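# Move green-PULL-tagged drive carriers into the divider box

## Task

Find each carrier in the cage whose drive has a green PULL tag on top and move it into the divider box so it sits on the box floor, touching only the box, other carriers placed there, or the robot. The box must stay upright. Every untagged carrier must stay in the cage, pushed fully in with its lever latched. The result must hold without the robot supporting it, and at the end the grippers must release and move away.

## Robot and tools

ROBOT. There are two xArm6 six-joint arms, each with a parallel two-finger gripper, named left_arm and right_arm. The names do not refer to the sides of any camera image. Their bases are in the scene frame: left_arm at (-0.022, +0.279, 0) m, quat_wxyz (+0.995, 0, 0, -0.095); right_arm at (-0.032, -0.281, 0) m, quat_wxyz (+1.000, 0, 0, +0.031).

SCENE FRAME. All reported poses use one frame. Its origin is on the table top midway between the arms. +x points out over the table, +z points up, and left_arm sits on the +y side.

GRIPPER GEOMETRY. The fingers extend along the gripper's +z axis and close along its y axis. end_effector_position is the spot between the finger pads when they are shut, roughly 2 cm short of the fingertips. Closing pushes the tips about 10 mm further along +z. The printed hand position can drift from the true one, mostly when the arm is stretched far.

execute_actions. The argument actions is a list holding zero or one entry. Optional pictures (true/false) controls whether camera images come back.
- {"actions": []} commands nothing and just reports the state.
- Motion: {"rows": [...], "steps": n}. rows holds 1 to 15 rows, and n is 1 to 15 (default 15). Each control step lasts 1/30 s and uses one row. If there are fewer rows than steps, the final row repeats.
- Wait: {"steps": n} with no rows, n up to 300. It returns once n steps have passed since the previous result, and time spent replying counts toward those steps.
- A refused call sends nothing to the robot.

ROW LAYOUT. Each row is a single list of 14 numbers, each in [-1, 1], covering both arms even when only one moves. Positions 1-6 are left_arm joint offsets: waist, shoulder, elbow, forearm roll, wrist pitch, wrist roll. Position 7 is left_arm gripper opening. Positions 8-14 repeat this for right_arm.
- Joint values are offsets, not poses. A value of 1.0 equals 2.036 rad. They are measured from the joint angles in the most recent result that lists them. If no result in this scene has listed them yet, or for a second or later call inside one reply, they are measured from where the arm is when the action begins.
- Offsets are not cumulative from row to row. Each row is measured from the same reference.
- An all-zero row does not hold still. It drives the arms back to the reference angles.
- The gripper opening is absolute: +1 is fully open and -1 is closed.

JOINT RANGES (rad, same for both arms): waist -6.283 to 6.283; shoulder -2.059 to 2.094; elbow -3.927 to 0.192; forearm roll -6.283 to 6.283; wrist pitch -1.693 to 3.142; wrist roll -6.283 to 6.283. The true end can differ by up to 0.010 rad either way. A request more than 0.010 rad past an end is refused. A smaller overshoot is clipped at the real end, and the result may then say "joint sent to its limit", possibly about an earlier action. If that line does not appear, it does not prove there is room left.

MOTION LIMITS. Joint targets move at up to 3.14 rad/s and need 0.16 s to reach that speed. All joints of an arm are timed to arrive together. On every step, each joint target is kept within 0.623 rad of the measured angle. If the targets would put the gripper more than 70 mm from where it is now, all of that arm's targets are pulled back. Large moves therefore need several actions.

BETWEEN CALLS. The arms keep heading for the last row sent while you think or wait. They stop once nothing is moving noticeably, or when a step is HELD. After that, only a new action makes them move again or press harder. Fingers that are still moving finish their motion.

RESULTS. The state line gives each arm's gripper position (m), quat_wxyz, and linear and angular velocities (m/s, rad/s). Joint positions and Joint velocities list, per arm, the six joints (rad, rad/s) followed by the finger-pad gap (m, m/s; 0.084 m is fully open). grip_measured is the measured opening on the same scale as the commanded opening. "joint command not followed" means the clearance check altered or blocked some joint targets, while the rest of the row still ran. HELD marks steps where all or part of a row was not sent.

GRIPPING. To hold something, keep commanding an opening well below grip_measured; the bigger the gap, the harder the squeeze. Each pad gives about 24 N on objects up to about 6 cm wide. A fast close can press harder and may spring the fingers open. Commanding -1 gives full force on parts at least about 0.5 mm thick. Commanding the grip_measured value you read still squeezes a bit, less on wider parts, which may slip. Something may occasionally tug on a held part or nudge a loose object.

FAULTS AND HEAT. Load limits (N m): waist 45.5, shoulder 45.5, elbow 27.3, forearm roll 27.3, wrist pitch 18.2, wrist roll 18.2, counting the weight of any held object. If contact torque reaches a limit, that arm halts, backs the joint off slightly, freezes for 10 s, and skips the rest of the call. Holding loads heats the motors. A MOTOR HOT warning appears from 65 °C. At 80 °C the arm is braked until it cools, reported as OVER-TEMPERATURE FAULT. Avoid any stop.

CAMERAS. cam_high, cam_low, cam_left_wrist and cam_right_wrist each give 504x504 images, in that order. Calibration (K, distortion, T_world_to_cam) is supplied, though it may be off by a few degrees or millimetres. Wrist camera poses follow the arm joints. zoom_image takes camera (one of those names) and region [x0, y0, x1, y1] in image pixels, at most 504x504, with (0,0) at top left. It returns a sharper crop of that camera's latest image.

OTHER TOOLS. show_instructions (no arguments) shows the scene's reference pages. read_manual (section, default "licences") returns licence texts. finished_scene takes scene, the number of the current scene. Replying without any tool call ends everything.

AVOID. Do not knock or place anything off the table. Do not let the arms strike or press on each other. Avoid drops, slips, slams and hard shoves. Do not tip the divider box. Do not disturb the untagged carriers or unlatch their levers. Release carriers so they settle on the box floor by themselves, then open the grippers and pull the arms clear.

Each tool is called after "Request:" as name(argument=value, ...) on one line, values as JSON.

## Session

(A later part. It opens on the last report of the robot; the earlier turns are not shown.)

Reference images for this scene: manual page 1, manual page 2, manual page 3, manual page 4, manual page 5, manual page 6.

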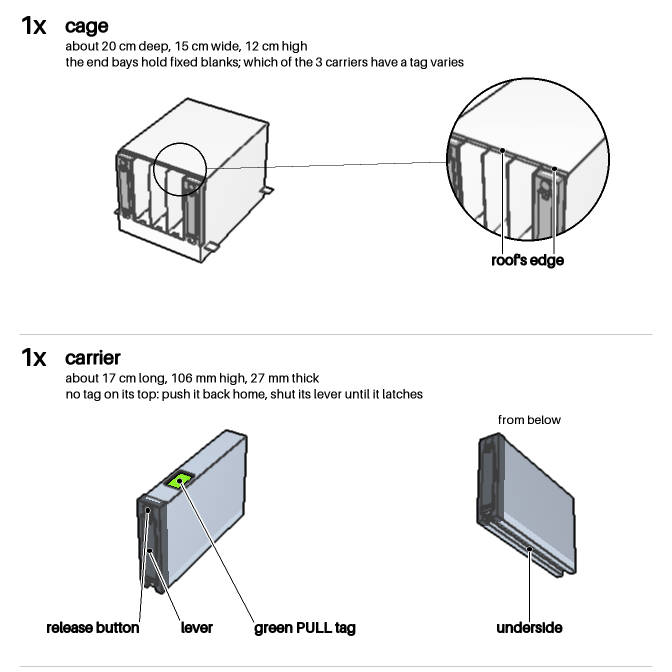

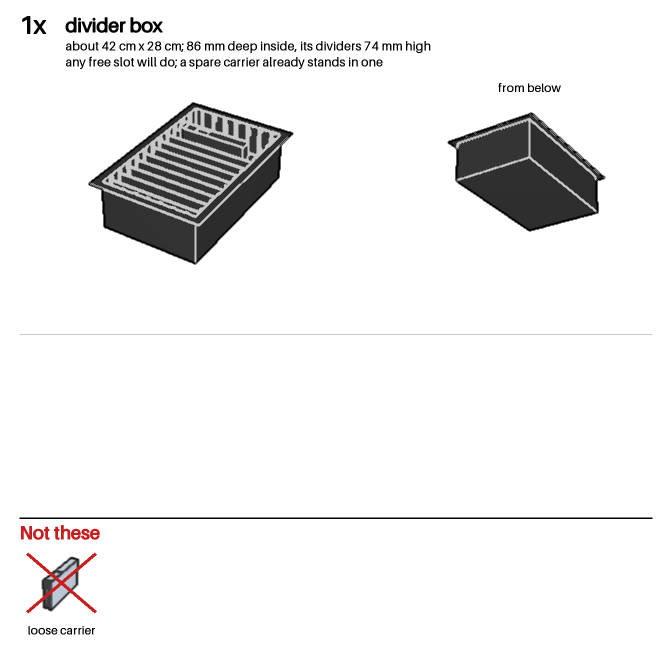

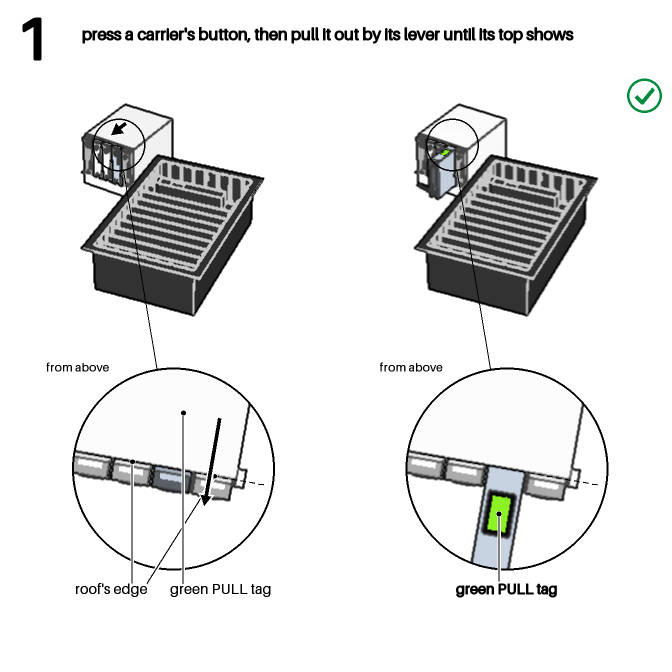

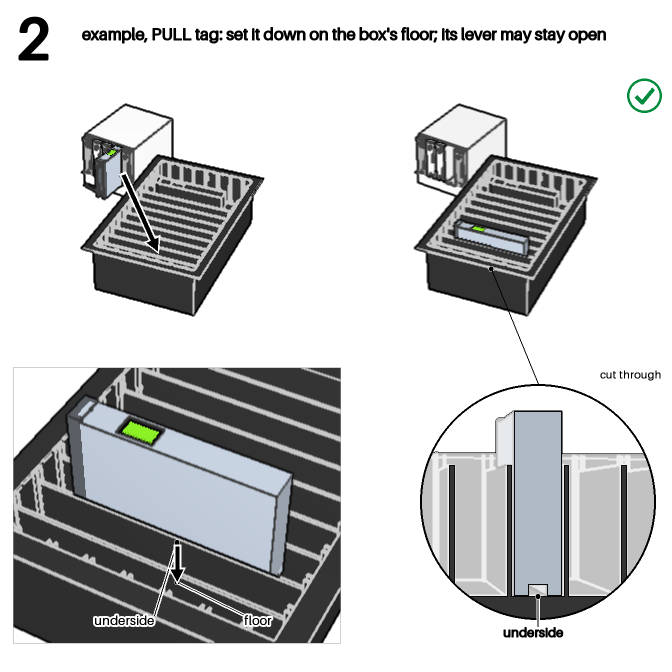

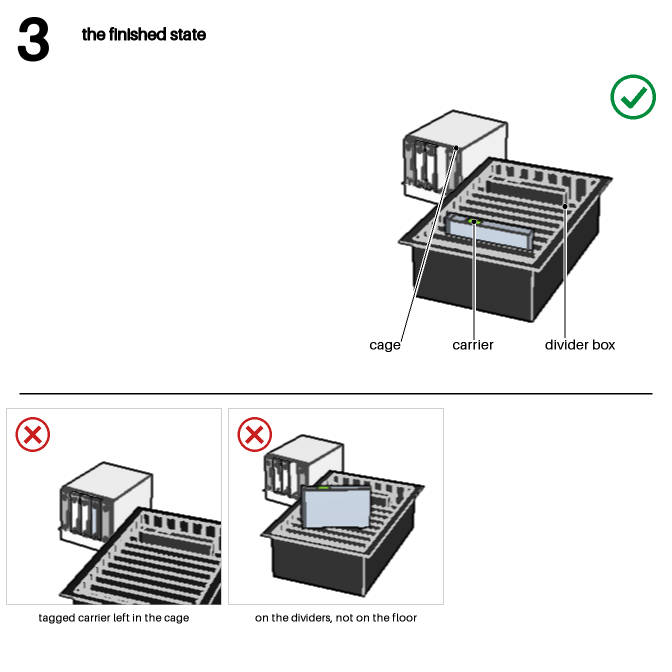

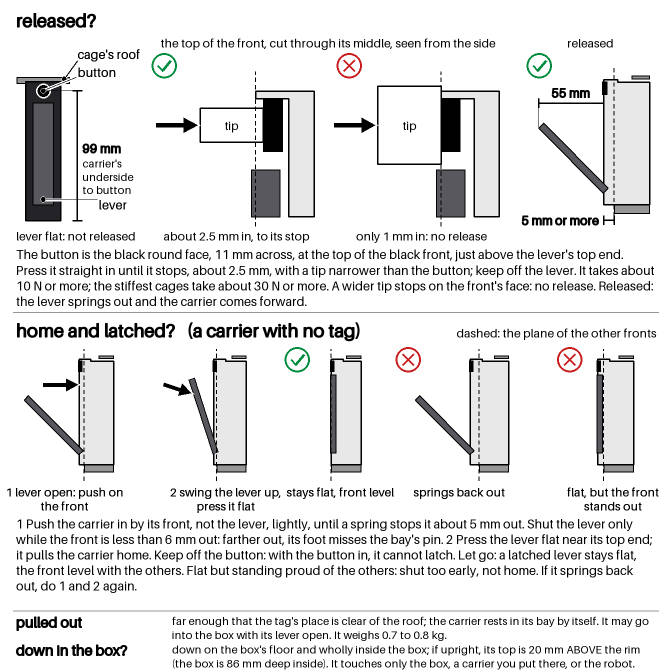

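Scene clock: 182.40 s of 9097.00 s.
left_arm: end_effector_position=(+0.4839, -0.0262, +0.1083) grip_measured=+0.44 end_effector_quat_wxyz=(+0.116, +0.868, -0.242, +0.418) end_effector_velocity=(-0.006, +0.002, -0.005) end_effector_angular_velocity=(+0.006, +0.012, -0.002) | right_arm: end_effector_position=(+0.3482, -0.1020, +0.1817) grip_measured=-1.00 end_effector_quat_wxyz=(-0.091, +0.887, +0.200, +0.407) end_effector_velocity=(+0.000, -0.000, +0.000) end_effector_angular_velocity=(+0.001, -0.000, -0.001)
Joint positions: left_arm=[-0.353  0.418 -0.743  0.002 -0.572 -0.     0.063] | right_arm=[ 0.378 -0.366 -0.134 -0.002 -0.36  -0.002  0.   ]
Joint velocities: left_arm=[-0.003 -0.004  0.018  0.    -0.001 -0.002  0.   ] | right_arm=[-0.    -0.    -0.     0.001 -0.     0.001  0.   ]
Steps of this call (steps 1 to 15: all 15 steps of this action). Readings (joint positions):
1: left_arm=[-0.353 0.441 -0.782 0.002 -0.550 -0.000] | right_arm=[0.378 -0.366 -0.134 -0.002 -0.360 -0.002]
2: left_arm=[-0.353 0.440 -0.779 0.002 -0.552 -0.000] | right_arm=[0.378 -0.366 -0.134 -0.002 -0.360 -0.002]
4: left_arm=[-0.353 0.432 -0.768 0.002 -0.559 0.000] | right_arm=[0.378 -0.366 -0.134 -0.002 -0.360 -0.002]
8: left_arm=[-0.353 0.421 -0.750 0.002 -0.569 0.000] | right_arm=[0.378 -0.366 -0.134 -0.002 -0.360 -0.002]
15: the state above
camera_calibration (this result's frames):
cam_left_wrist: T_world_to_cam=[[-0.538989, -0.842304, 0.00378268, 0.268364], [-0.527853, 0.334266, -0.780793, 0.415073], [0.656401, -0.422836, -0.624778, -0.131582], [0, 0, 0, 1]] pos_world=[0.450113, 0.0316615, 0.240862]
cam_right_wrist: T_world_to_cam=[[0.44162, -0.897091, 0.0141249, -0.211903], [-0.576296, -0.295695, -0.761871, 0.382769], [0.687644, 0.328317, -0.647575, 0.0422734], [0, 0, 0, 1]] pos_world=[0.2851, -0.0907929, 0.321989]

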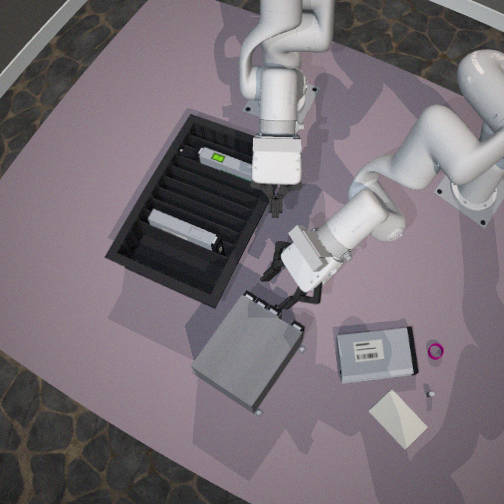

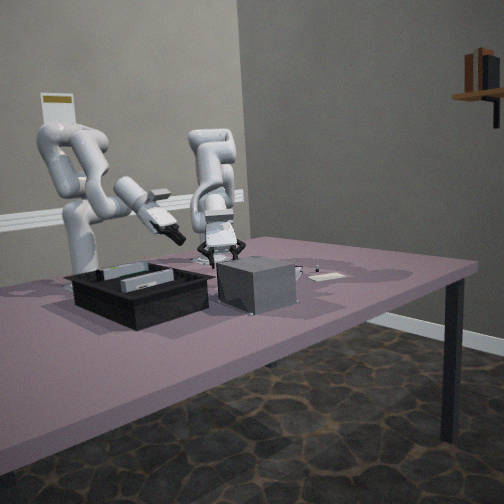

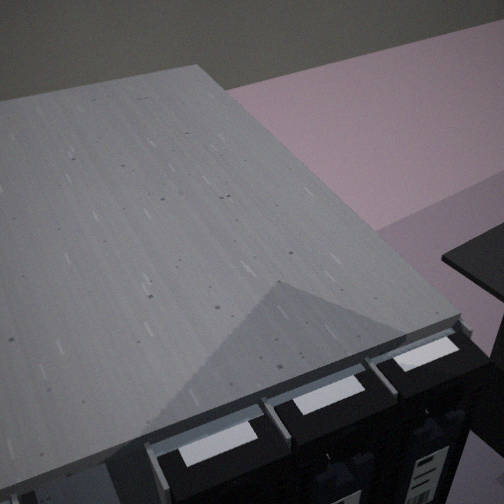

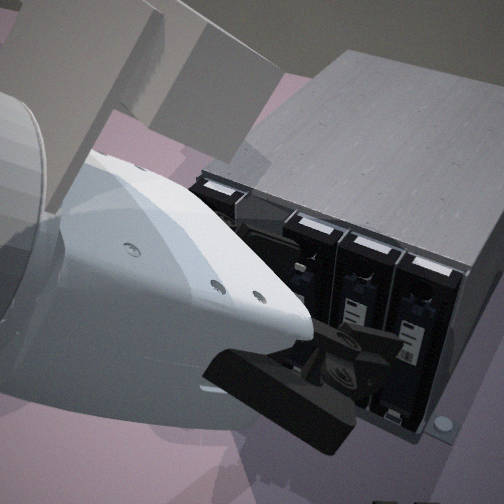

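Request:
execute_actions(actions=[{"rows":[[0,-0.03,0,0,0,0,0.45,0,0,0,0,0,0,-1],[0,-0.06,0,0,0,0,0.45,0,0,0,0,0,0,-1],[0,-0.09,0,0,0,0,0.45,0,0,0,0,0,0,-1],[0,-0.12,0,0,0,0,0.45,0,0,0,0,0,0,-1],[0,-0.12,0,0,0,0,0.45,0,0,0,0,0,0,-1],[0,-0.12,0,0,0,0,0.45,0,0,0,0,0,0,-1],[0,-0.12,0,0,0,0,0.45,0,0,0,0,0,0,-1],[0,-0.12,0,0,0,0,0.45,0,0,0,0,0,0,-1],[0,-0.12,0,0,0,0,0.45,0,0,0,0,0,0,-1],[0.0108,-0.12,-0.3482,0,0.818,-0.2038,0,0,0,0,0,0,0,-1]]}], pictures=false)

Request:
execute_actions(actions=[{"steps":55}], pictures=false)

Request:
execute_actions(actions=[{"rows":[[0,0.0903,0,0,0,0,0,0,0,0,0,0,0,-1]]}], pictures=false)

Request:
execute_actions(actions=[{"steps":15}])

Request:
execute_actions(actions=[{"rows":[[0,0.0693,0.0506,0,-0.1194,0,0,0,0,0,0,0,0,-1]]}], pictures=false)

Request:
execute_actions(actions=[{"steps":12}], pictures=false)

Request:
execute_actions(actions=[{"rows":[[0,0,0,0,0,0,-0.4,0,0,0,0,0,0,-1],[0,0,0,0,0,0,-0.4,0,0,0,0,0,0,-1],[0,0,0,0,0,0,-0.55,0,0,0,0,0,0,-1],[0,0,0,0,0,0,-0.55,0,0,0,0,0,0,-1],[0,0,0,0,0,0,-0.7,0,0,0,0,0,0,-1],[0,0,0,0,0,0,-0.7,0,0,0,0,0,0,-1],[0,0,0,0,0,0,-1,0,0,0,0,0,0,-1]],"steps":12}], pictures=false)

Request:
execute_actions(actions=[{"rows":[[-0.0019,-0.0067,0.0103,0,-0.0036,-0.0019,-1,0,0,0,0,0,0,-1],[-0.0038,-0.0134,0.0206,0,-0.0073,-0.0038,-1,0,0,0,0,0,0,-1],[-0.0056,-0.02,0.031,0,-0.011,-0.0056,-1,0,0,0,0,0,0,-1],[-0.0075,-0.0267,0.0414,0,-0.0147,-0.0075,-1,0,0,0,0,0,0,-1],[-0.0094,-0.0333,0.0517,0,-0.0184,-0.0094,-1,0,0,0,0,0,0,-1],[-0.0113,-0.04,0.062,0,-0.0221,-0.0113,-1,0,0,0,0,0,0,-1],[-0.0132,-0.0466,0.0724,0,-0.0258,-0.0132,-1,0,0,0,0,0,0,-1],[-0.015,-0.0533,0.0827,0,-0.0294,-0.015,-1,0,0,0,0,0,0,-1],[-0.0169,-0.0599,0.0931,0,-0.0331,-0.0169,-1,0,0,0,0,0,0,-1],[-0.0188,-0.0666,0.1034,0,-0.0368,-0.0188,-1,0,0,0,0,0,0,-1]]}], pictures=false)

Request:
execute_actions(actions=[{"steps":12}])

Scene clock: 202.47 s of 9097.00 s.
left_arm: end_effector_position=(+0.5235, -0.0475, +0.2528) grip_measured=+0.00 end_effector_quat_wxyz=(+0.156, +0.831, -0.199, +0.495) end_effector_velocity=(+0.216, -0.102, +0.287) end_effector_angular_velocity=(-0.493, +0.248, +0.325) | right_arm: end_effector_position=(+0.3482, -0.1020, +0.1817) grip_measured=-1.00 end_effector_quat_wxyz=(-0.091, +0.887, +0.200, +0.407) end_effector_velocity=(+0.000, +0.000, +0.000) end_effector_angular_velocity=(-0.000, -0.001, +0.000)
Joint positions: left_arm=[-0.349  0.219 -0.847  0.002 -0.463 -0.072  0.044] | right_arm=[ 0.378 -0.366 -0.134 -0.002 -0.36  -0.002  0.   ]
Joint velocities: left_arm=[ 0.036 -0.019 -1.019 -0.001  0.997 -0.622 -0.01 ] | right_arm=[-0.    -0.001 -0.    -0.     0.    -0.001  0.   ]
Steps of this call (steps 1 to 15: the robot went on to your last target; steps 16 to 90: nothing new was sent; then 16.57 s passed at rest; steps 91 to 105: all 15 steps of this action). Readings (joint positions):
91: left_arm=[-0.353 0.418 -0.739 0.002 -0.571 -0.000] | right_arm=[0.378 -0.366 -0.134 -0.002 -0.360 -0.002]
92: left_arm=[-0.353 0.416 -0.738 0.002 -0.570 -0.000] | right_arm=[0.378 -0.366 -0.134 -0.002 -0.360 -0.002]
94: left_arm=[-0.353 0.389 -0.734 0.002 -0.568 -0.000] | right_arm=[0.378 -0.366 -0.134 -0.002 -0.360 -0.002]
98: left_arm=[-0.353 0.297 -0.742 0.002 -0.570 -0.000] | right_arm=[0.378 -0.366 -0.134 -0.002 -0.360 -0.002]
105: the state above

Scene clock: 204.30 s of 9097.00 s.
left_arm: end_effector_position=(+0.4751, -0.0054, +0.2804) grip_measured=-0.01 end_effector_quat_wxyz=(+0.041, +0.994, -0.053, +0.083) end_effector_velocity=(+0.000, -0.000, -0.000) end_effector_angular_velocity=(-0.000, -0.000, -0.001) | right_arm: end_effector_position=(+0.3482, -0.1020, +0.1817) grip_measured=-1.00 end_effector_quat_wxyz=(-0.091, +0.887, +0.200, +0.407) end_effector_velocity=(+0.000, -0.000, +0.001) end_effector_angular_velocity=(-0.000, -0.002, +0.000)
Joint positions: left_arm=[-0.331  0.173 -1.452  0.002  1.093 -0.415  0.044] | right_arm=[ 0.378 -0.366 -0.134 -0.002 -0.36  -0.002  0.   ]
Joint velocities: left_arm=[-0.     0.    -0.    -0.    -0.     0.001  0.   ] | right_arm=[-0.    -0.001 -0.    -0.     0.    -0.001  0.   ]
Steps of this call (steps 1 to 55: the robot went on to your last target). Readings (joint positions):
1: left_arm=[-0.348 0.217 -0.880 0.002 -0.430 -0.092] | right_arm=[0.378 -0.366 -0.134 -0.002 -0.360 -0.002]
2: left_arm=[-0.347 0.214 -0.913 0.002 -0.399 -0.110] | right_arm=[0.378 -0.366 -0.134 -0.002 -0.360 -0.002]
4: left_arm=[-0.345 0.209 -0.976 0.002 -0.331 -0.145] | right_arm=[0.378 -0.366 -0.134 -0.002 -0.360 -0.002]
8: left_arm=[-0.341 0.200 -1.109 0.002 -0.158 -0.221] | right_arm=[0.378 -0.366 -0.134 -0.002 -0.360 -0.002]
55: the state above

Scene clock: 204.80 s of 9097.00 s.
left_arm: end_effector_position=(+0.4695, -0.0022, +0.1783) grip_measured=-0.01 end_effector_quat_wxyz=(+0.001, +0.999, -0.053, +0.004) end_effector_velocity=(+0.009, -0.005, +0.004) end_effector_angular_velocity=(-0.010, -0.017, +0.001) | right_arm: end_effector_position=(+0.3482, -0.1020, +0.1817) grip_measured=-1.00 end_effector_quat_wxyz=(-0.091, +0.887, +0.200, +0.407) end_effector_velocity=(-0.000, -0.000, -0.000) end_effector_angular_velocity=(-0.000, +0.000, -0.000)
Joint positions: left_arm=[-0.331  0.353 -1.453  0.002  1.093 -0.415  0.044] | right_arm=[ 0.378 -0.366 -0.134 -0.002 -0.36  -0.002  0.   ]
Joint velocities: left_arm=[ 0.     0.017 -0.03  -0.    -0.005 -0.001  0.   ] | right_arm=[-0.    -0.     0.001  0.     0.    -0.     0.   ]
Steps of this call (steps 1 to 15: all 15 steps of this action). Readings (joint positions):
1: left_arm=[-0.331 0.173 -1.452 0.002 1.093 -0.415] | right_arm=[0.378 -0.366 -0.134 -0.002 -0.360 -0.002]
2: left_arm=[-0.331 0.176 -1.453 0.002 1.093 -0.415] | right_arm=[0.378 -0.366 -0.134 -0.002 -0.360 -0.002]
4: left_arm=[-0.331 0.205 -1.459 0.002 1.092 -0.415] | right_arm=[0.378 -0.366 -0.134 -0.002 -0.360 -0.002]
8: left_arm=[-0.331 0.303 -1.447 0.002 1.094 -0.415] | right_arm=[0.378 -0.366 -0.134 -0.002 -0.360 -0.002]
15: the state above

Scene clock: 205.30 s of 9097.00 s.
left_arm: end_effector_position=(+0.4689, -0.0019, +0.1756) grip_measured=-0.01 end_effector_quat_wxyz=(-0.000, +0.999, -0.053, +0.001) end_effector_velocity=(-0.000, +0.000, -0.001) end_effector_angular_velocity=(+0.001, +0.002, -0.000) | right_arm: end_effector_position=(+0.3482, -0.1020, +0.1817) grip_measured=-1.00 end_effector_quat_wxyz=(-0.091, +0.887, +0.200, +0.407) end_effector_velocity=(+0.001, -0.000, +0.001) end_effector_angular_velocity=(+0.001, -0.002, -0.001)
Joint positions: left_arm=[-0.331  0.357 -1.452  0.002  1.093 -0.415  0.044] | right_arm=[ 0.378 -0.366 -0.134 -0.002 -0.36  -0.002  0.   ]
Joint velocities: left_arm=[-0.     0.002  0.     0.     0.     0.     0.   ] | right_arm=[-0.001 -0.001 -0.001  0.    -0.     0.     0.   ]
Steps of this call (steps 1 to 15: the robot went on to your last target). Readings (joint positions):
1: left_arm=[-0.331 0.353 -1.453 0.002 1.093 -0.415] | right_arm=[0.378 -0.366 -0.134 -0.002 -0.360 -0.002]
2: left_arm=[-0.331 0.354 -1.454 0.002 1.093 -0.415] | right_arm=[0.378 -0.366 -0.134 -0.002 -0.360 -0.002]
4: left_arm=[-0.331 0.355 -1.453 0.002 1.093 -0.415] | right_arm=[0.378 -0.366 -0.134 -0.002 -0.360 -0.002]
8: left_arm=[-0.331 0.356 -1.452 0.002 1.093 -0.415] | right_arm=[0.378 -0.366 -0.134 -0.002 -0.360 -0.002]
15: the state above
All arms were judged still, so your last target was given up. Only a new action makes them travel on or press farther. Fingers that are still opening or closing keep moving.
camera_calibration (this result's frames):
cam_left_wrist: T_world_to_cam=[[-0.11857, -0.992708, 0.0217067, 0.079945], [-0.992944, 0.118579, -0.000882676, 0.532355], [-0.00169771, -0.0216582, -0.999764, 0.305757], [0, 0, 0, 1]] pos_world=[0.538597, 0.0228582, 0.304419]
cam_right_wrist: T_world_to_cam=[[0.44162, -0.897091, 0.0141248, -0.211903], [-0.576296, -0.295695, -0.761871, 0.382769], [0.687644, 0.328317, -0.647575, 0.0422735], [0, 0, 0, 1]] pos_world=[0.2851, -0.0907929, 0.321989]

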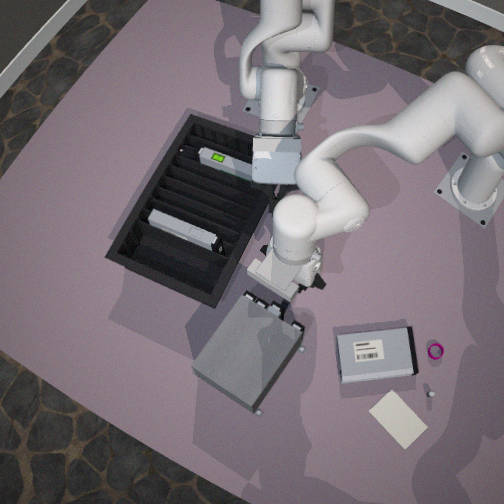

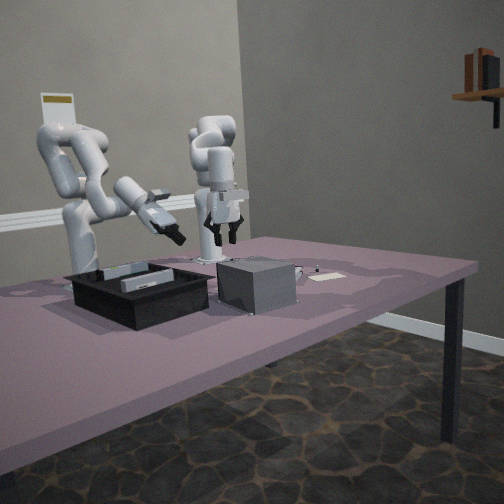

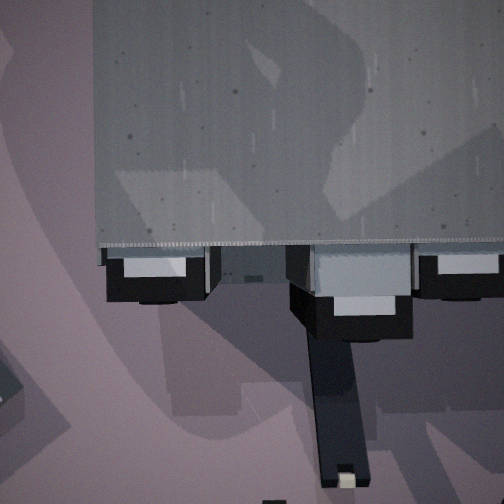

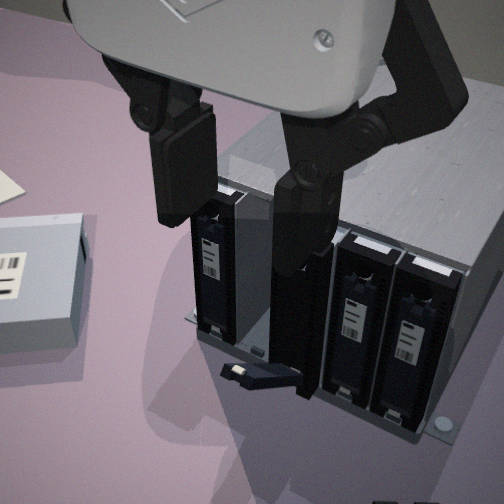

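Scene clock: 205.80 s of 9097.00 s.
left_arm: end_effector_position=(+0.4708, -0.0031, +0.0752) grip_measured=-0.01 end_effector_quat_wxyz=(-0.000, +0.999, -0.053, +0.001) end_effector_velocity=(+0.019, -0.011, +0.004) end_effector_angular_velocity=(-0.040, -0.069, +0.000) | right_arm: end_effector_position=(+0.3482, -0.1020, +0.1817) grip_measured=-1.00 end_effector_quat_wxyz=(-0.091, +0.887, +0.200, +0.407) end_effector_velocity=(+0.000, -0.000, +0.000) end_effector_angular_velocity=(-0.000, -0.001, -0.001)
Joint positions: left_arm=[-0.331  0.494 -1.352  0.002  0.856 -0.415  0.044] | right_arm=[ 0.378 -0.366 -0.134 -0.002 -0.36  -0.002  0.   ]
Joint velocities: left_arm=[ 0.     0.01  -0.009 -0.    -0.08   0.     0.   ] | right_arm=[-0.002 -0.    -0.    -0.001 -0.    -0.001  0.   ]
Steps of this call (steps 1 to 15: all 15 steps of this action). Readings (joint positions):
1: left_arm=[-0.331 0.357 -1.452 0.002 1.093 -0.415] | right_arm=[0.378 -0.366 -0.134 -0.002 -0.360 -0.002]
2: left_arm=[-0.331 0.358 -1.451 0.002 1.089 -0.415] | right_arm=[0.378 -0.366 -0.134 -0.002 -0.360 -0.002]
4: left_arm=[-0.331 0.376 -1.441 0.002 1.049 -0.415] | right_arm=[0.378 -0.366 -0.134 -0.002 -0.360 -0.002]
8: left_arm=[-0.331 0.451 -1.381 0.002 0.936 -0.415] | right_arm=[0.378 -0.366 -0.134 -0.002 -0.360 -0.002]
15: the state above

Scene clock: 206.20 s of 9097.00 s.
left_arm: end_effector_position=(+0.4705, -0.0029, +0.0728) grip_measured=-0.01 end_effector_quat_wxyz=(-0.000, +0.999, -0.053, +0.001) end_effector_velocity=(-0.000, +0.000, -0.002) end_effector_angular_velocity=(+0.001, +0.002, +0.001) | right_arm: end_effector_position=(+0.3482, -0.1020, +0.1817) grip_measured=-1.00 end_effector_quat_wxyz=(-0.091, +0.887, +0.200, +0.407) end_effector_velocity=(+0.000, +0.000, +0.001) end_effector_angular_velocity=(+0.000, -0.001, +0.000)
Joint positions: left_arm=[-0.331  0.498 -1.349  0.002  0.85  -0.415  0.044] | right_arm=[ 0.378 -0.366 -0.134 -0.002 -0.36  -0.002  0.   ]
Joint velocities: left_arm=[ 0.     0.002  0.001 -0.    -0.001 -0.     0.   ] | right_arm=[-0.    -0.001 -0.001 -0.     0.    -0.     0.   ]
Steps of this call (steps 1 to 12: the robot went on to your last target). Readings (joint positions):
1: left_arm=[-0.331 0.495 -1.352 0.002 0.854 -0.415] | right_arm=[0.378 -0.366 -0.134 -0.002 -0.360 -0.002]
2: left_arm=[-0.331 0.495 -1.352 0.002 0.853 -0.415] | right_arm=[0.378 -0.366 -0.134 -0.002 -0.360 -0.002]
4: left_arm=[-0.331 0.496 -1.351 0.002 0.851 -0.415] | right_arm=[0.378 -0.366 -0.134 -0.002 -0.360 -0.002]
8: left_arm=[-0.331 0.497 -1.349 0.002 0.850 -0.415] | right_arm=[0.378 -0.366 -0.134 -0.002 -0.360 -0.002]
12: the state above

Scene clock: 206.60 s of 9097.00 s.
left_arm: end_effector_position=(+0.4705, -0.0030, +0.0728) grip_measured=-0.64 end_effector_quat_wxyz=(-0.000, +0.999, -0.053, +0.001) end_effector_velocity=(+0.000, -0.000, +0.001) end_effector_angular_velocity=(-0.001, -0.001, +0.000) | right_arm: end_effector_position=(+0.3482, -0.1020, +0.1817) grip_measured=-1.00 end_effector_quat_wxyz=(-0.091, +0.887, +0.200, +0.407) end_effector_velocity=(+0.000, +0.000, +0.001) end_effector_angular_velocity=(+0.001, -0.003, +0.000)
Joint positions: left_arm=[-0.331  0.498 -1.349  0.002  0.85  -0.415  0.016] | right_arm=[ 0.378 -0.366 -0.134 -0.002 -0.36  -0.002  0.   ]
Joint velocities: left_arm=[-0.    -0.001 -0.    -0.    -0.    -0.    -0.   ] | right_arm=[-0.001 -0.002 -0.001 -0.001 -0.     0.     0.   ]
Steps of this call (steps 1 to 12: all 12 steps of this action). Readings (joint positions):
1: left_arm=[-0.331 0.498 -1.349 0.002 0.850 -0.415] | right_arm=[0.378 -0.366 -0.134 -0.002 -0.360 -0.002]
2: left_arm=[-0.331 0.498 -1.349 0.002 0.850 -0.415] | right_arm=[0.378 -0.366 -0.134 -0.002 -0.360 -0.002]
4: left_arm=[-0.331 0.498 -1.349 0.002 0.850 -0.415] | right_arm=[0.378 -0.366 -0.134 -0.002 -0.360 -0.002]
8: left_arm=[-0.331 0.498 -1.349 0.002 0.850 -0.415] | right_arm=[0.378 -0.366 -0.134 -0.002 -0.360 -0.002]
12: the state above

Scene clock: 207.10 s of 9097.00 s.
left_arm: end_effector_position=(+0.4245, +0.0017, +0.0728) grip_measured=-0.64 end_effector_quat_wxyz=(-0.000, +0.999, -0.054, +0.001) end_effector_velocity=(-0.045, +0.006, -0.000) end_effector_angular_velocity=(-0.006, -0.008, +0.001) | right_arm: end_effector_position=(+0.3482, -0.1020, +0.1817) grip_measured=-1.00 end_effector_quat_wxyz=(-0.091, +0.887, +0.200, +0.407) end_effector_velocity=(+0.000, -0.000, -0.000) end_effector_angular_velocity=(+0.001, +0.001, -0.002)
Joint positions: left_arm=[-0.367  0.373 -1.155  0.002  0.782 -0.45   0.016] | right_arm=[ 0.378 -0.366 -0.134 -0.002 -0.36  -0.002  0.   ]
Joint velocities: left_arm=[-0.036 -0.125  0.194 -0.001 -0.079 -0.036  0.   ] | right_arm=[-0.001  0.001 -0.     0.001  0.     0.001  0.   ]
Steps of this call (steps 1 to 15: all 15 steps of this action). Readings (joint positions):
1: left_arm=[-0.331 0.497 -1.349 0.002 0.850 -0.415] | right_arm=[0.378 -0.366 -0.134 -0.002 -0.360 -0.002]
2: left_arm=[-0.331 0.496 -1.347 0.002 0.849 -0.415] | right_arm=[0.378 -0.366 -0.134 -0.002 -0.360 -0.002]
4: left_arm=[-0.333 0.487 -1.333 0.002 0.843 -0.418] | right_arm=[0.378 -0.366 -0.134 -0.002 -0.360 -0.002]
8: left_arm=[-0.345 0.447 -1.270 0.002 0.822 -0.429] | right_arm=[0.378 -0.366 -0.134 -0.002 -0.360 -0.002]
15: the state above

Scene clock: 207.50 s of 9097.00 s.
left_arm: end_effector_position=(+0.4212, +0.0022, +0.0731) grip_measured=-0.64 end_effector_quat_wxyz=(+0.000, +0.999, -0.054, +0.001) end_effector_velocity=(-0.001, +0.001, -0.002) end_effector_angular_velocity=(+0.002, +0.003, +0.000) | right_arm: end_effector_position=(+0.3482, -0.1020, +0.1817) grip_measured=-1.00 end_effector_quat_wxyz=(-0.091, +0.887, +0.200, +0.407) end_effector_velocity=(+0.000, -0.000, +0.000) end_effector_angular_velocity=(+0.002, +0.000, -0.002)
Joint positions: left_arm=[-0.369  0.362 -1.14   0.002  0.775 -0.453  0.016] | right_arm=[ 0.378 -0.366 -0.134 -0.002 -0.36  -0.002  0.   ]
Joint velocities: left_arm=[-0.     0.     0.004  0.    -0.    -0.001 -0.   ] | right_arm=[-0.    -0.    -0.     0.001 -0.     0.002  0.   ]
Steps of this call (steps 1 to 12: the robot went on to your last target). Readings (joint positions):
1: left_arm=[-0.368 0.369 -1.150 0.002 0.779 -0.451] | right_arm=[0.378 -0.366 -0.134 -0.002 -0.360 -0.002]
2: left_arm=[-0.368 0.367 -1.147 0.002 0.778 -0.452] | right_arm=[0.378 -0.366 -0.134 -0.002 -0.360 -0.002]
4: left_arm=[-0.369 0.364 -1.143 0.001 0.776 -0.452] | right_arm=[0.378 -0.366 -0.134 -0.002 -0.360 -0.002]
8: left_arm=[-0.369 0.363 -1.140 0.002 0.775 -0.453] | right_arm=[0.378 -0.366 -0.134 -0.002 -0.360 -0.002]
12: the state above
camera_calibration (this result's frames):
cam_left_wrist: T_world_to_cam=[[-0.119073, -0.992632, 0.0224371, 0.0807081], [-0.992885, 0.119073, -0.00135337, 0.484465], [-0.00132825, -0.0224386, -0.999747, 0.203129], [0, 0, 0, 1]] pos_world=[0.490898, 0.0269847, 0.201922]
cam_right_wrist: T_world_to_cam=[[0.44162, -0.897091, 0.014125, -0.211903], [-0.576296, -0.295695, -0.761871, 0.382769], [0.687644, 0.328317, -0.647575, 0.0422735], [0, 0, 0, 1]] pos_world=[0.2851, -0.0907929, 0.321989]

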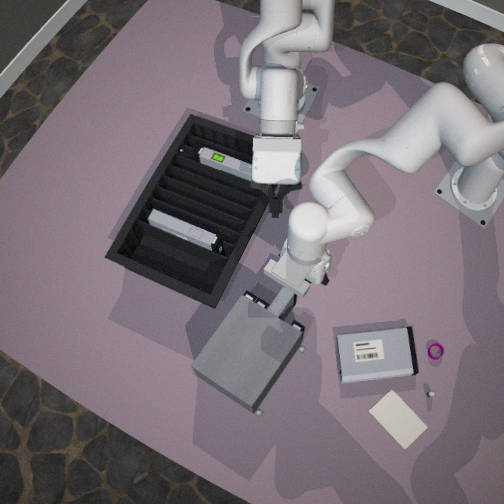

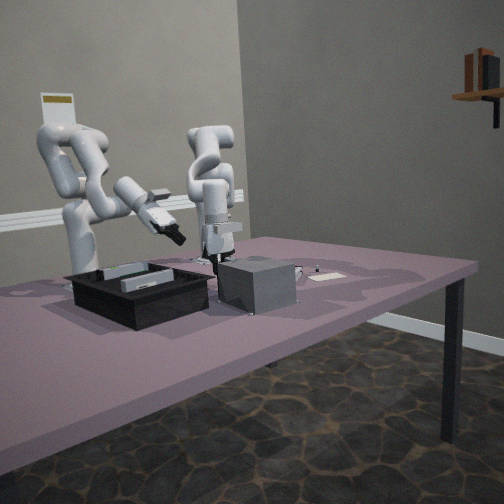

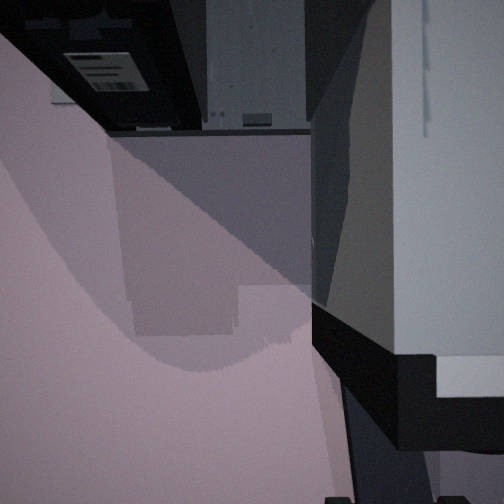

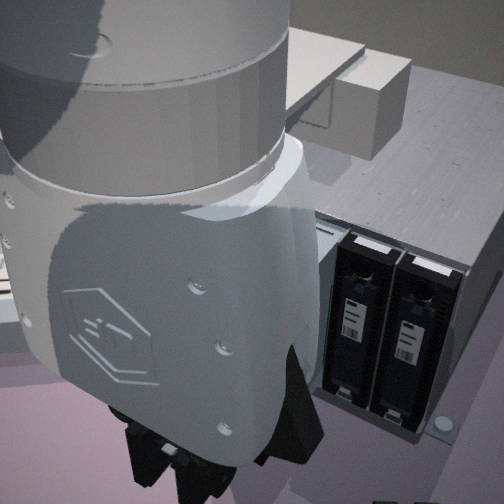

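Request:
execute_actions(actions=[{"rows":[[0.0021,0.0077,-0.0118,0,0.0043,0.0021,-1,-0.3,0,0,0,0,0,-1],[0.0042,0.0153,-0.0237,0,0.0085,0.0042,-1,-0.3,0,0,0,0,0,-1],[0.0063,0.023,-0.0355,0,0.0128,0.0063,-1,-0.3,0,0,0,0,0,-1],[0.0084,0.0306,-0.0474,0,0.0171,0.0084,-1,-0.3,0,0,0,0,0,-1],[0.0106,0.0383,-0.0592,0,0.0214,0.0106,-1,-0.3,0,0,0,0,0,-1],[0.0127,0.046,-0.071,0,0.0256,0.0127,-1,-0.3,0,0,0,0,0,-1],[0.0148,0.0536,-0.0829,0,0.0299,0.0148,-1,-0.3,0,0,0,0,0,-1],[0.0169,0.0613,-0.0947,0,0.0342,0.0169,-1,-0.3,0,0,0,0,0,-1],[0.019,0.0689,-0.1066,0,0.0384,0.019,-1,-0.3,0,0,0,0,0,-1],[0.0211,0.0766,-0.1184,0,0.0427,0.0211,-1,-0.3,0,0,0,0,0,-1]]}], pictures=false)

Request:
execute_actions(actions=[{"steps":20}], pictures=false)

Request:
execute_actions(actions=[{"rows":[[0,0,0,0,0,0,0,0,0,0,0,0,0,-1]],"steps":10}], pictures=false)

Request:
execute_actions(actions=[{"rows":[[0,-0.0693,-0.0506,0,0.1194,0,0,0,0,0,0,0,0,-1]]}], pictures=false)

Request:
execute_actions(actions=[{"steps":8}])

Request:
execute_actions(actions=[{"rows":[[-0.026,-0.1852,0,0,-0.471,0.2014,-1,0,0,0,0,0,0,-1]]}], pictures=false)

Request:
execute_actions(actions=[{"steps":38}], pictures=false)

Request:
execute_actions(actions=[{"rows":[[0,0,0.5147,0,-0.5147,0,-1,0,0,0,0,0,0,-1]]}], pictures=false)

Request:
execute_actions(actions=[{"steps":38}], pictures=false)

Request:
execute_actions(actions=[{"rows":[[0,0.2151,0,0,0,0,-1,0,0,0,0,0,0,-1]]}], pictures=false)

Request:
execute_actions(actions=[{"steps":25}], pictures=false)

Scene clock: 224.83 s of 9097.00 s.
left_arm: end_effector_position=(+0.4730, -0.0032, +0.0727) grip_measured=-0.64 end_effector_quat_wxyz=(-0.000, +0.999, -0.053, +0.001) end_effector_velocity=(+0.050, -0.012, +0.003) end_effector_angular_velocity=(-0.004, -0.012, -0.019) | right_arm: end_effector_position=(+0.3879, -0.2607, +0.1818) grip_measured=-1.00 end_effector_quat_wxyz=(-0.010, +0.909, +0.024, +0.417) end_effector_velocity=(+0.019, -0.391, -0.000) end_effector_angular_velocity=(-0.000, +0.000, -0.932)
Joint positions: left_arm=[-0.329  0.505 -1.361  0.001  0.854 -0.414  0.016] | right_arm=[-0.013 -0.366 -0.134 -0.001 -0.36  -0.002  0.   ]
Joint velocities: left_arm=[ 0.025  0.138 -0.226  0.003  0.075  0.041 -0.   ] | right_arm=[-0.933 -0.001  0.001 -0.001  0.     0.     0.   ]
Steps of this call (steps 1 to 30: the robot went on to your last target; steps 31 to 90: nothing new was sent; then 13.83 s passed at rest; steps 91 to 105: all 15 steps of this action). Readings (joint positions):
91: left_arm=[-0.369 0.362 -1.139 0.002 0.775 -0.453] | right_arm=[0.378 -0.366 -0.134 -0.002 -0.360 -0.002]
92: left_arm=[-0.369 0.363 -1.141 0.002 0.776 -0.453] | right_arm=[0.375 -0.366 -0.134 -0.002 -0.360 -0.002]
94: left_arm=[-0.367 0.373 -1.155 0.001 0.785 -0.450] | right_arm=[0.338 -0.366 -0.134 -0.002 -0.360 -0.002]
98: left_arm=[-0.353 0.420 -1.227 0.002 0.809 -0.437] | right_arm=[0.204 -0.366 -0.134 -0.001 -0.360 -0.002]
105: the state above

Scene clock: 225.50 s of 9097.00 s.
left_arm: end_effector_position=(+0.4771, -0.0038, +0.0726) grip_measured=-0.64 end_effector_quat_wxyz=(-0.000, +0.999, -0.054, +0.001) end_effector_velocity=(-0.000, +0.000, -0.001) end_effector_angular_velocity=(+0.000, +0.001, -0.001) | right_arm: end_effector_position=(+0.3823, -0.3522, +0.1817) grip_measured=-1.00 end_effector_quat_wxyz=(+0.036, +0.906, -0.076, +0.415) end_effector_velocity=(-0.001, -0.003, +0.001) end_effector_angular_velocity=(+0.000, -0.002, -0.007)
Joint positions: left_arm=[-0.326  0.517 -1.381  0.001  0.862 -0.41   0.016] | right_arm=[-0.232 -0.366 -0.134 -0.002 -0.36  -0.002  0.   ]
Joint velocities: left_arm=[ 0.     0.001  0.    -0.    -0.     0.001  0.   ] | right_arm=[-0.006 -0.002  0.001  0.     0.     0.001  0.   ]
Steps of this call (steps 1 to 20: the robot went on to your last target). Readings (joint positions):
1: left_arm=[-0.328 0.509 -1.367 0.002 0.857 -0.413] | right_arm=[-0.044 -0.366 -0.134 -0.001 -0.360 -0.002]
2: left_arm=[-0.327 0.512 -1.372 0.002 0.858 -0.412] | right_arm=[-0.075 -0.366 -0.134 -0.001 -0.360 -0.002]
4: left_arm=[-0.327 0.515 -1.376 0.002 0.860 -0.411] | right_arm=[-0.137 -0.366 -0.134 -0.001 -0.360 -0.002]
8: left_arm=[-0.326 0.517 -1.380 0.002 0.861 -0.410] | right_arm=[-0.211 -0.366 -0.133 -0.001 -0.360 -0.002]
20: the state above

Scene clock: 225.83 s of 9097.00 s.
left_arm: end_effector_position=(+0.4772, -0.0037, +0.0722) grip_measured=-0.01 end_effector_quat_wxyz=(-0.000, +0.999, -0.053, +0.001) end_effector_velocity=(+0.001, -0.002, +0.005) end_effector_angular_velocity=(-0.003, -0.005, -0.001) | right_arm: end_effector_position=(+0.3823, -0.3521, +0.1817) grip_measured=-1.00 end_effector_quat_wxyz=(+0.036, +0.906, -0.076, +0.415) end_effector_velocity=(+0.000, -0.000, +0.001) end_effector_angular_velocity=(-0.001, -0.001, +0.000)
Joint positions: left_arm=[-0.326  0.518 -1.381  0.002  0.861 -0.41   0.043] | right_arm=[-0.232 -0.366 -0.134 -0.002 -0.36  -0.002  0.   ]
Joint velocities: left_arm=[-0.002 -0.007 -0.003 -0.001  0.005 -0.     0.001] | right_arm=[-0.001 -0.001  0.    -0.001  0.    -0.001  0.   ]
Steps of this call (steps 1 to 10: all 10 steps of this action). Readings (joint positions):
1: left_arm=[-0.326 0.517 -1.381 0.001 0.862 -0.410] | right_arm=[-0.232 -0.366 -0.134 -0.002 -0.360 -0.002]
2: left_arm=[-0.326 0.518 -1.381 0.002 0.861 -0.410] | right_arm=[-0.232 -0.366 -0.134 -0.002 -0.360 -0.002]
4: left_arm=[-0.326 0.520 -1.380 0.002 0.860 -0.410] | right_arm=[-0.232 -0.366 -0.134 -0.002 -0.360 -0.002]
8: left_arm=[-0.326 0.519 -1.380 0.002 0.861 -0.410] | right_arm=[-0.232 -0.366 -0.134 -0.002 -0.360 -0.002]
10: the state above

Scene clock: 226.33 s of 9097.00 s.
left_arm: end_effector_position=(+0.4754, -0.0026, +0.1734) grip_measured=-0.01 end_effector_quat_wxyz=(-0.000, +0.999, -0.053, +0.001) end_effector_velocity=(-0.019, +0.011, -0.006) end_effector_angular_velocity=(+0.041, +0.071, +0.000) | right_arm: end_effector_position=(+0.3823, -0.3521, +0.1817) grip_measured=-1.00 end_effector_quat_wxyz=(+0.036, +0.906, -0.076, +0.415) end_effector_velocity=(+0.000, -0.000, -0.000) end_effector_angular_velocity=(+0.000, +0.000, -0.001)
Joint positions: left_arm=[-0.326  0.381 -1.48   0.002  1.098 -0.41   0.044] | right_arm=[-0.232 -0.366 -0.134 -0.002 -0.36  -0.002  0.   ]
Joint velocities: left_arm=[ 0.    -0.006  0.009  0.     0.079 -0.    -0.   ] | right_arm=[-0.     0.001 -0.001  0.001 -0.     0.     0.   ]
Steps of this call (steps 1 to 15: all 15 steps of this action). Readings (joint positions):
1: left_arm=[-0.326 0.518 -1.381 0.002 0.862 -0.410] | right_arm=[-0.232 -0.366 -0.134 -0.002 -0.360 -0.002]
2: left_arm=[-0.326 0.517 -1.382 0.002 0.866 -0.410] | right_arm=[-0.232 -0.366 -0.134 -0.002 -0.360 -0.002]
4: left_arm=[-0.326 0.499 -1.393 0.002 0.906 -0.410] | right_arm=[-0.232 -0.366 -0.134 -0.002 -0.360 -0.002]
8: left_arm=[-0.326 0.424 -1.453 0.002 1.019 -0.410] | right_arm=[-0.232 -0.366 -0.134 -0.002 -0.360 -0.002]
15: the state above

Scene clock: 226.60 s of 9097.00 s.
left_arm: end_effector_position=(+0.4752, -0.0024, +0.1756) grip_measured=-0.01 end_effector_quat_wxyz=(-0.000, +0.999, -0.053, +0.001) end_effector_velocity=(+0.002, -0.001, +0.005) end_effector_angular_velocity=(-0.004, -0.007, +0.000) | right_arm: end_effector_position=(+0.3823, -0.3521, +0.1817) grip_measured=-1.00 end_effector_quat_wxyz=(+0.036, +0.906, -0.076, +0.415) end_effector_velocity=(-0.000, -0.000, -0.000) end_effector_angular_velocity=(+0.001, -0.000, -0.001)
Joint positions: left_arm=[-0.326  0.378 -1.483  0.002  1.104 -0.41   0.044] | right_arm=[-0.232 -0.366 -0.134 -0.002 -0.36  -0.002  0.   ]
Joint velocities: left_arm=[ 0.    -0.006 -0.006 -0.     0.003  0.    -0.   ] | right_arm=[ 0.    -0.     0.001  0.001 -0.     0.001  0.   ]
Steps of this call (steps 1 to 8: the robot went on to your last target). Readings (joint positions):
1: left_arm=[-0.326 0.380 -1.480 0.002 1.100 -0.410] | right_arm=[-0.232 -0.366 -0.134 -0.002 -0.360 -0.002]
2: left_arm=[-0.326 0.380 -1.480 0.002 1.102 -0.410] | right_arm=[-0.232 -0.366 -0.134 -0.002 -0.360 -0.002]
4: left_arm=[-0.326 0.379 -1.481 0.002 1.103 -0.410] | right_arm=[-0.232 -0.366 -0.134 -0.002 -0.360 -0.002]
8: the state above
camera_calibration (this result's frames):
cam_left_wrist: T_world_to_cam=[[-0.118641, -0.992711, 0.0211928, 0.0802653], [-0.992933, 0.118677, 0.0004382, 0.538411], [-0.00295011, -0.0209911, -0.999775, 0.306356], [0, 0, 0, 1]] pos_world=[0.545032, 0.022214, 0.30435]
cam_right_wrist: T_world_to_cam=[[-0.151837, -0.988304, 0.0141628, -0.256602], [-0.641771, 0.0876796, -0.761868, 0.488503], [0.751715, -0.124769, -0.647578, -0.0831156], [0, 0, 0, 1]] pos_world=[0.337025, -0.306802, 0.321985]

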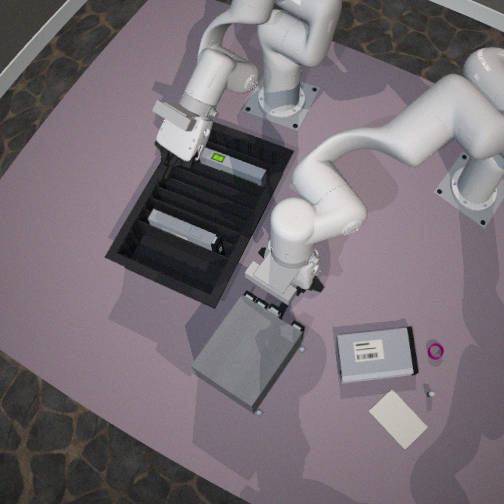

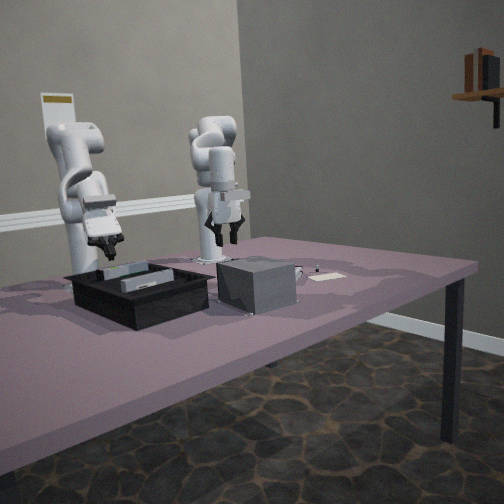

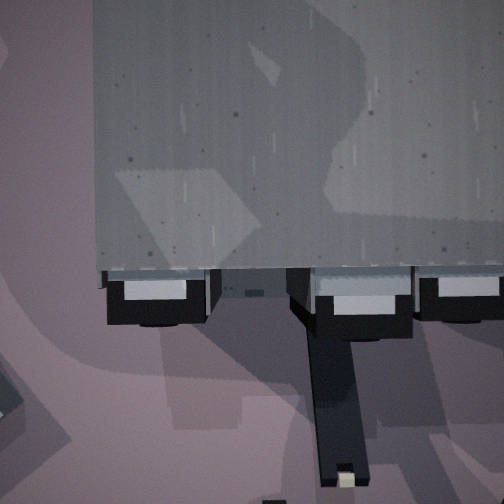

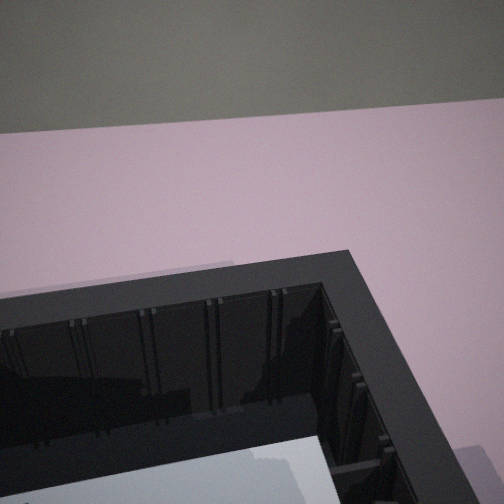

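Scene clock: 227.10 s of 9097.00 s.
left_arm: end_effector_position=(+0.5356, -0.0546, +0.3256) grip_measured=-1.00 end_effector_quat_wxyz=(+0.093, +0.956, -0.151, +0.233) end_effector_velocity=(+0.104, -0.097, +0.374) end_effector_angular_velocity=(-0.465, -1.105, -0.352) | right_arm: end_effector_position=(+0.3823, -0.3521, +0.1817) grip_measured=-1.00 end_effector_quat_wxyz=(+0.036, +0.906, -0.076, +0.415) end_effector_velocity=(-0.000, -0.000, -0.000) end_effector_angular_velocity=(-0.000, +0.001, -0.001)
Joint positions: left_arm=[-0.35   0.209 -1.484  0.002  0.767 -0.227  0.   ] | right_arm=[-0.232 -0.366 -0.134 -0.002 -0.36  -0.002  0.   ]
Joint velocities: left_arm=[-0.045 -0.324 -0.003 -0.    -0.86   0.349  0.   ] | right_arm=[-0.001  0.     0.     0.     0.    -0.001  0.   ]
Steps of this call (steps 1 to 15: all 15 steps of this action). Readings (joint positions):
1: left_arm=[-0.326 0.378 -1.483 0.002 1.104 -0.410] | right_arm=[-0.232 -0.366 -0.134 -0.002 -0.360 -0.002]
2: left_arm=[-0.326 0.376 -1.482 0.002 1.101 -0.408] | right_arm=[-0.232 -0.366 -0.134 -0.002 -0.360 -0.002]
4: left_arm=[-0.329 0.358 -1.477 0.002 1.064 -0.383] | right_arm=[-0.232 -0.366 -0.134 -0.002 -0.360 -0.002]
8: left_arm=[-0.338 0.293 -1.485 0.002 0.959 -0.319] | right_arm=[-0.232 -0.366 -0.134 -0.002 -0.360 -0.002]
15: the state above

Scene clock: 228.37 s of 9097.00 s.
left_arm: end_effector_position=(+0.5373, -0.0785, +0.6135) grip_measured=-1.00 end_effector_quat_wxyz=(+0.173, +0.753, -0.221, +0.595) end_effector_velocity=(-0.000, +0.000, +0.001) end_effector_angular_velocity=(-0.001, -0.002, -0.000) | right_arm: end_effector_position=(+0.3823, -0.3521, +0.1817) grip_measured=-1.00 end_effector_quat_wxyz=(+0.036, +0.906, -0.076, +0.415) end_effector_velocity=(-0.000, -0.000, -0.000) end_effector_angular_velocity=(+0.002, +0.000, -0.002)
Joint positions: left_arm=[-0.379  0.001 -1.483  0.002  0.145 -0.     0.   ] | right_arm=[-0.232 -0.366 -0.134 -0.002 -0.36  -0.002  0.   ]
Joint velocities: left_arm=[-0.    -0.001  0.     0.    -0.001 -0.     0.   ] | right_arm=[ 0.     0.    -0.     0.002 -0.     0.001  0.   ]
Steps of this call (steps 1 to 38: the robot went on to your last target). Readings (joint positions):
1: left_arm=[-0.351 0.198 -1.484 0.002 0.738 -0.215] | right_arm=[-0.232 -0.366 -0.134 -0.002 -0.360 -0.002]
2: left_arm=[-0.353 0.188 -1.484 0.002 0.709 -0.204] | right_arm=[-0.232 -0.366 -0.134 -0.002 -0.360 -0.002]
4: left_arm=[-0.356 0.169 -1.483 0.002 0.649 -0.183] | right_arm=[-0.232 -0.366 -0.134 -0.002 -0.360 -0.002]
8: left_arm=[-0.361 0.130 -1.483 0.002 0.532 -0.140] | right_arm=[-0.232 -0.366 -0.134 -0.002 -0.360 -0.002]
38: the state above

Scene clock: 228.87 s of 9097.00 s.
left_arm: end_effector_position=(+0.5275, -0.0724, +0.4654) grip_measured=-1.00 end_effector_quat_wxyz=(+0.174, +0.754, -0.221, +0.594) end_effector_velocity=(-0.087, +0.055, -0.352) end_effector_angular_velocity=(+0.009, +0.015, -0.002) | right_arm: end_effector_position=(+0.3823, -0.3521, +0.1817) grip_measured=-1.00 end_effector_quat_wxyz=(+0.036, +0.906, -0.076, +0.415) end_effector_velocity=(+0.000, +0.000, +0.000) end_effector_angular_velocity=(-0.000, -0.000, +0.001)
Joint positions: left_arm=[-0.379  0.002 -1.058  0.002 -0.279 -0.     0.   ] | right_arm=[-0.232 -0.366 -0.134 -0.002 -0.36  -0.002  0.   ]
Joint velocities: left_arm=[-0.001  0.004  1.03  -0.    -1.016 -0.     0.   ] | right_arm=[ 0.001  0.    -0.     0.001  0.    -0.001  0.   ]
Steps of this call (steps 1 to 15: all 15 steps of this action). Readings (joint positions):
1: left_arm=[-0.379 0.001 -1.483 0.002 0.145 -0.000] | right_arm=[-0.232 -0.366 -0.134 -0.002 -0.360 -0.002]
2: left_arm=[-0.379 0.001 -1.480 0.002 0.141 -0.000] | right_arm=[-0.232 -0.366 -0.134 -0.002 -0.360 -0.002]
4: left_arm=[-0.379 -0.002 -1.446 0.002 0.100 -0.000] | right_arm=[-0.232 -0.366 -0.134 -0.002 -0.360 -0.002]
8: left_arm=[-0.379 0.002 -1.295 0.002 -0.041 -0.000] | right_arm=[-0.232 -0.366 -0.134 -0.002 -0.360 -0.002]
15: the state above

Scene clock: 230.13 s of 9097.00 s.
left_arm: end_effector_position=(+0.4244, -0.0067, +0.2887) grip_measured=-1.00 end_effector_quat_wxyz=(+0.174, +0.753, -0.221, +0.595) end_effector_velocity=(-0.000, +0.000, -0.000) end_effector_angular_velocity=(-0.000, +0.001, +0.000) | right_arm: end_effector_position=(+0.3823, -0.3521, +0.1817) grip_measured=-1.00 end_effector_quat_wxyz=(+0.036, +0.906, -0.076, +0.415) end_effector_velocity=(-0.000, +0.000, -0.000) end_effector_angular_velocity=(-0.000, +0.001, +0.001)
Joint positions: left_arm=[-0.379  0.001 -0.435  0.002 -0.902 -0.     0.   ] | right_arm=[-0.232 -0.366 -0.134 -0.002 -0.36  -0.002  0.   ]
Joint velocities: left_arm=[-0.     0.     0.001 -0.    -0.    -0.001  0.   ] | right_arm=[ 0.001  0.001  0.     0.001 -0.    -0.001  0.   ]
Steps of this call (steps 1 to 38: the robot went on to your last target). Readings (joint positions):
1: left_arm=[-0.379 0.002 -1.024 0.002 -0.313 -0.000] | right_arm=[-0.232 -0.366 -0.134 -0.002 -0.360 -0.002]
2: left_arm=[-0.379 0.002 -0.990 0.002 -0.347 -0.000] | right_arm=[-0.232 -0.366 -0.134 -0.002 -0.360 -0.002]
4: left_arm=[-0.379 0.002 -0.922 0.002 -0.415 -0.000] | right_arm=[-0.232 -0.366 -0.134 -0.002 -0.360 -0.002]
8: left_arm=[-0.379 0.002 -0.785 0.002 -0.552 -0.000] | right_arm=[-0.232 -0.366 -0.134 -0.002 -0.360 -0.002]
38: the state above

Scene clock: 230.63 s of 9097.00 s.
left_arm: end_effector_position=(+0.4070, +0.0045, +0.1189) grip_measured=-1.00 end_effector_quat_wxyz=(+0.136, +0.839, -0.246, +0.465) end_effector_velocity=(-0.093, +0.060, -0.384) end_effector_angular_velocity=(+0.406, +0.634, +0.000) | right_arm: end_effector_position=(+0.3823, -0.3521, +0.1817) grip_measured=-1.00 end_effector_quat_wxyz=(+0.036, +0.906, -0.076, +0.415) end_effector_velocity=(+0.000, -0.000, -0.000) end_effector_angular_velocity=(+0.002, -0.000, -0.002)
Joint positions: left_arm=[-0.379  0.325 -0.435  0.002 -0.902 -0.     0.   ] | right_arm=[-0.232 -0.366 -0.134 -0.002 -0.36  -0.002  0.   ]
Joint velocities: left_arm=[ 0.     0.756 -0.002  0.    -0.001  0.     0.   ] | right_arm=[ 0.     0.001 -0.     0.001 -0.     0.001  0.   ]
Steps of this call (steps 1 to 15: all 15 steps of this action). Readings (joint positions):
1: left_arm=[-0.379 0.001 -0.435 0.002 -0.902 -0.000] | right_arm=[-0.232 -0.366 -0.134 -0.002 -0.360 -0.002]
2: left_arm=[-0.379 0.004 -0.436 0.002 -0.903 -0.000] | right_arm=[-0.232 -0.366 -0.134 -0.002 -0.360 -0.002]
4: left_arm=[-0.379 0.038 -0.439 0.002 -0.904 -0.000] | right_arm=[-0.232 -0.366 -0.134 -0.002 -0.360 -0.002]
8: left_arm=[-0.379 0.148 -0.434 0.002 -0.902 -0.000] | right_arm=[-0.232 -0.366 -0.134 -0.002 -0.360 -0.002]
15: the state above

Scene clock: 231.47 s of 9097.00 s.
left_arm: end_effector_position=(+0.3901, +0.0153, +0.0618) grip_measured=-1.00 end_effector_quat_wxyz=(+0.122, +0.864, -0.253, +0.417) end_effector_velocity=(-0.000, +0.000, -0.000) end_effector_angular_velocity=(+0.001, +0.001, +0.000) | right_arm: end_effector_position=(+0.3823, -0.3521, +0.1817) grip_measured=-1.00 end_effector_quat_wxyz=(+0.036, +0.906, -0.076, +0.415) end_effector_velocity=(+0.001, +0.000, +0.001) end_effector_angular_velocity=(+0.001, -0.002, -0.001)
Joint positions: left_arm=[-0.379  0.439 -0.435  0.002 -0.902 -0.     0.   ] | right_arm=[-0.232 -0.366 -0.134 -0.002 -0.36  -0.002  0.   ]
Joint velocities: left_arm=[ 0.     0.001 -0.    -0.     0.     0.     0.   ] | right_arm=[ 0.001 -0.001 -0.001  0.001 -0.     0.001  0.   ]
Steps of this call (steps 1 to 25: the robot went on to your last target). Readings (joint positions):
1: left_arm=[-0.379 0.350 -0.435 0.002 -0.902 -0.000] | right_arm=[-0.232 -0.366 -0.134 -0.002 -0.360 -0.002]
2: left_arm=[-0.379 0.374 -0.435 0.002 -0.902 -0.000] | right_arm=[-0.232 -0.366 -0.134 -0.002 -0.360 -0.002]
4: left_arm=[-0.379 0.410 -0.433 0.002 -0.902 -0.000] | right_arm=[-0.232 -0.366 -0.134 -0.002 -0.360 -0.002]
8: left_arm=[-0.379 0.432 -0.435 0.002 -0.902 -0.000] | right_arm=[-0.232 -0.366 -0.134 -0.002 -0.360 -0.002]
25: the state above


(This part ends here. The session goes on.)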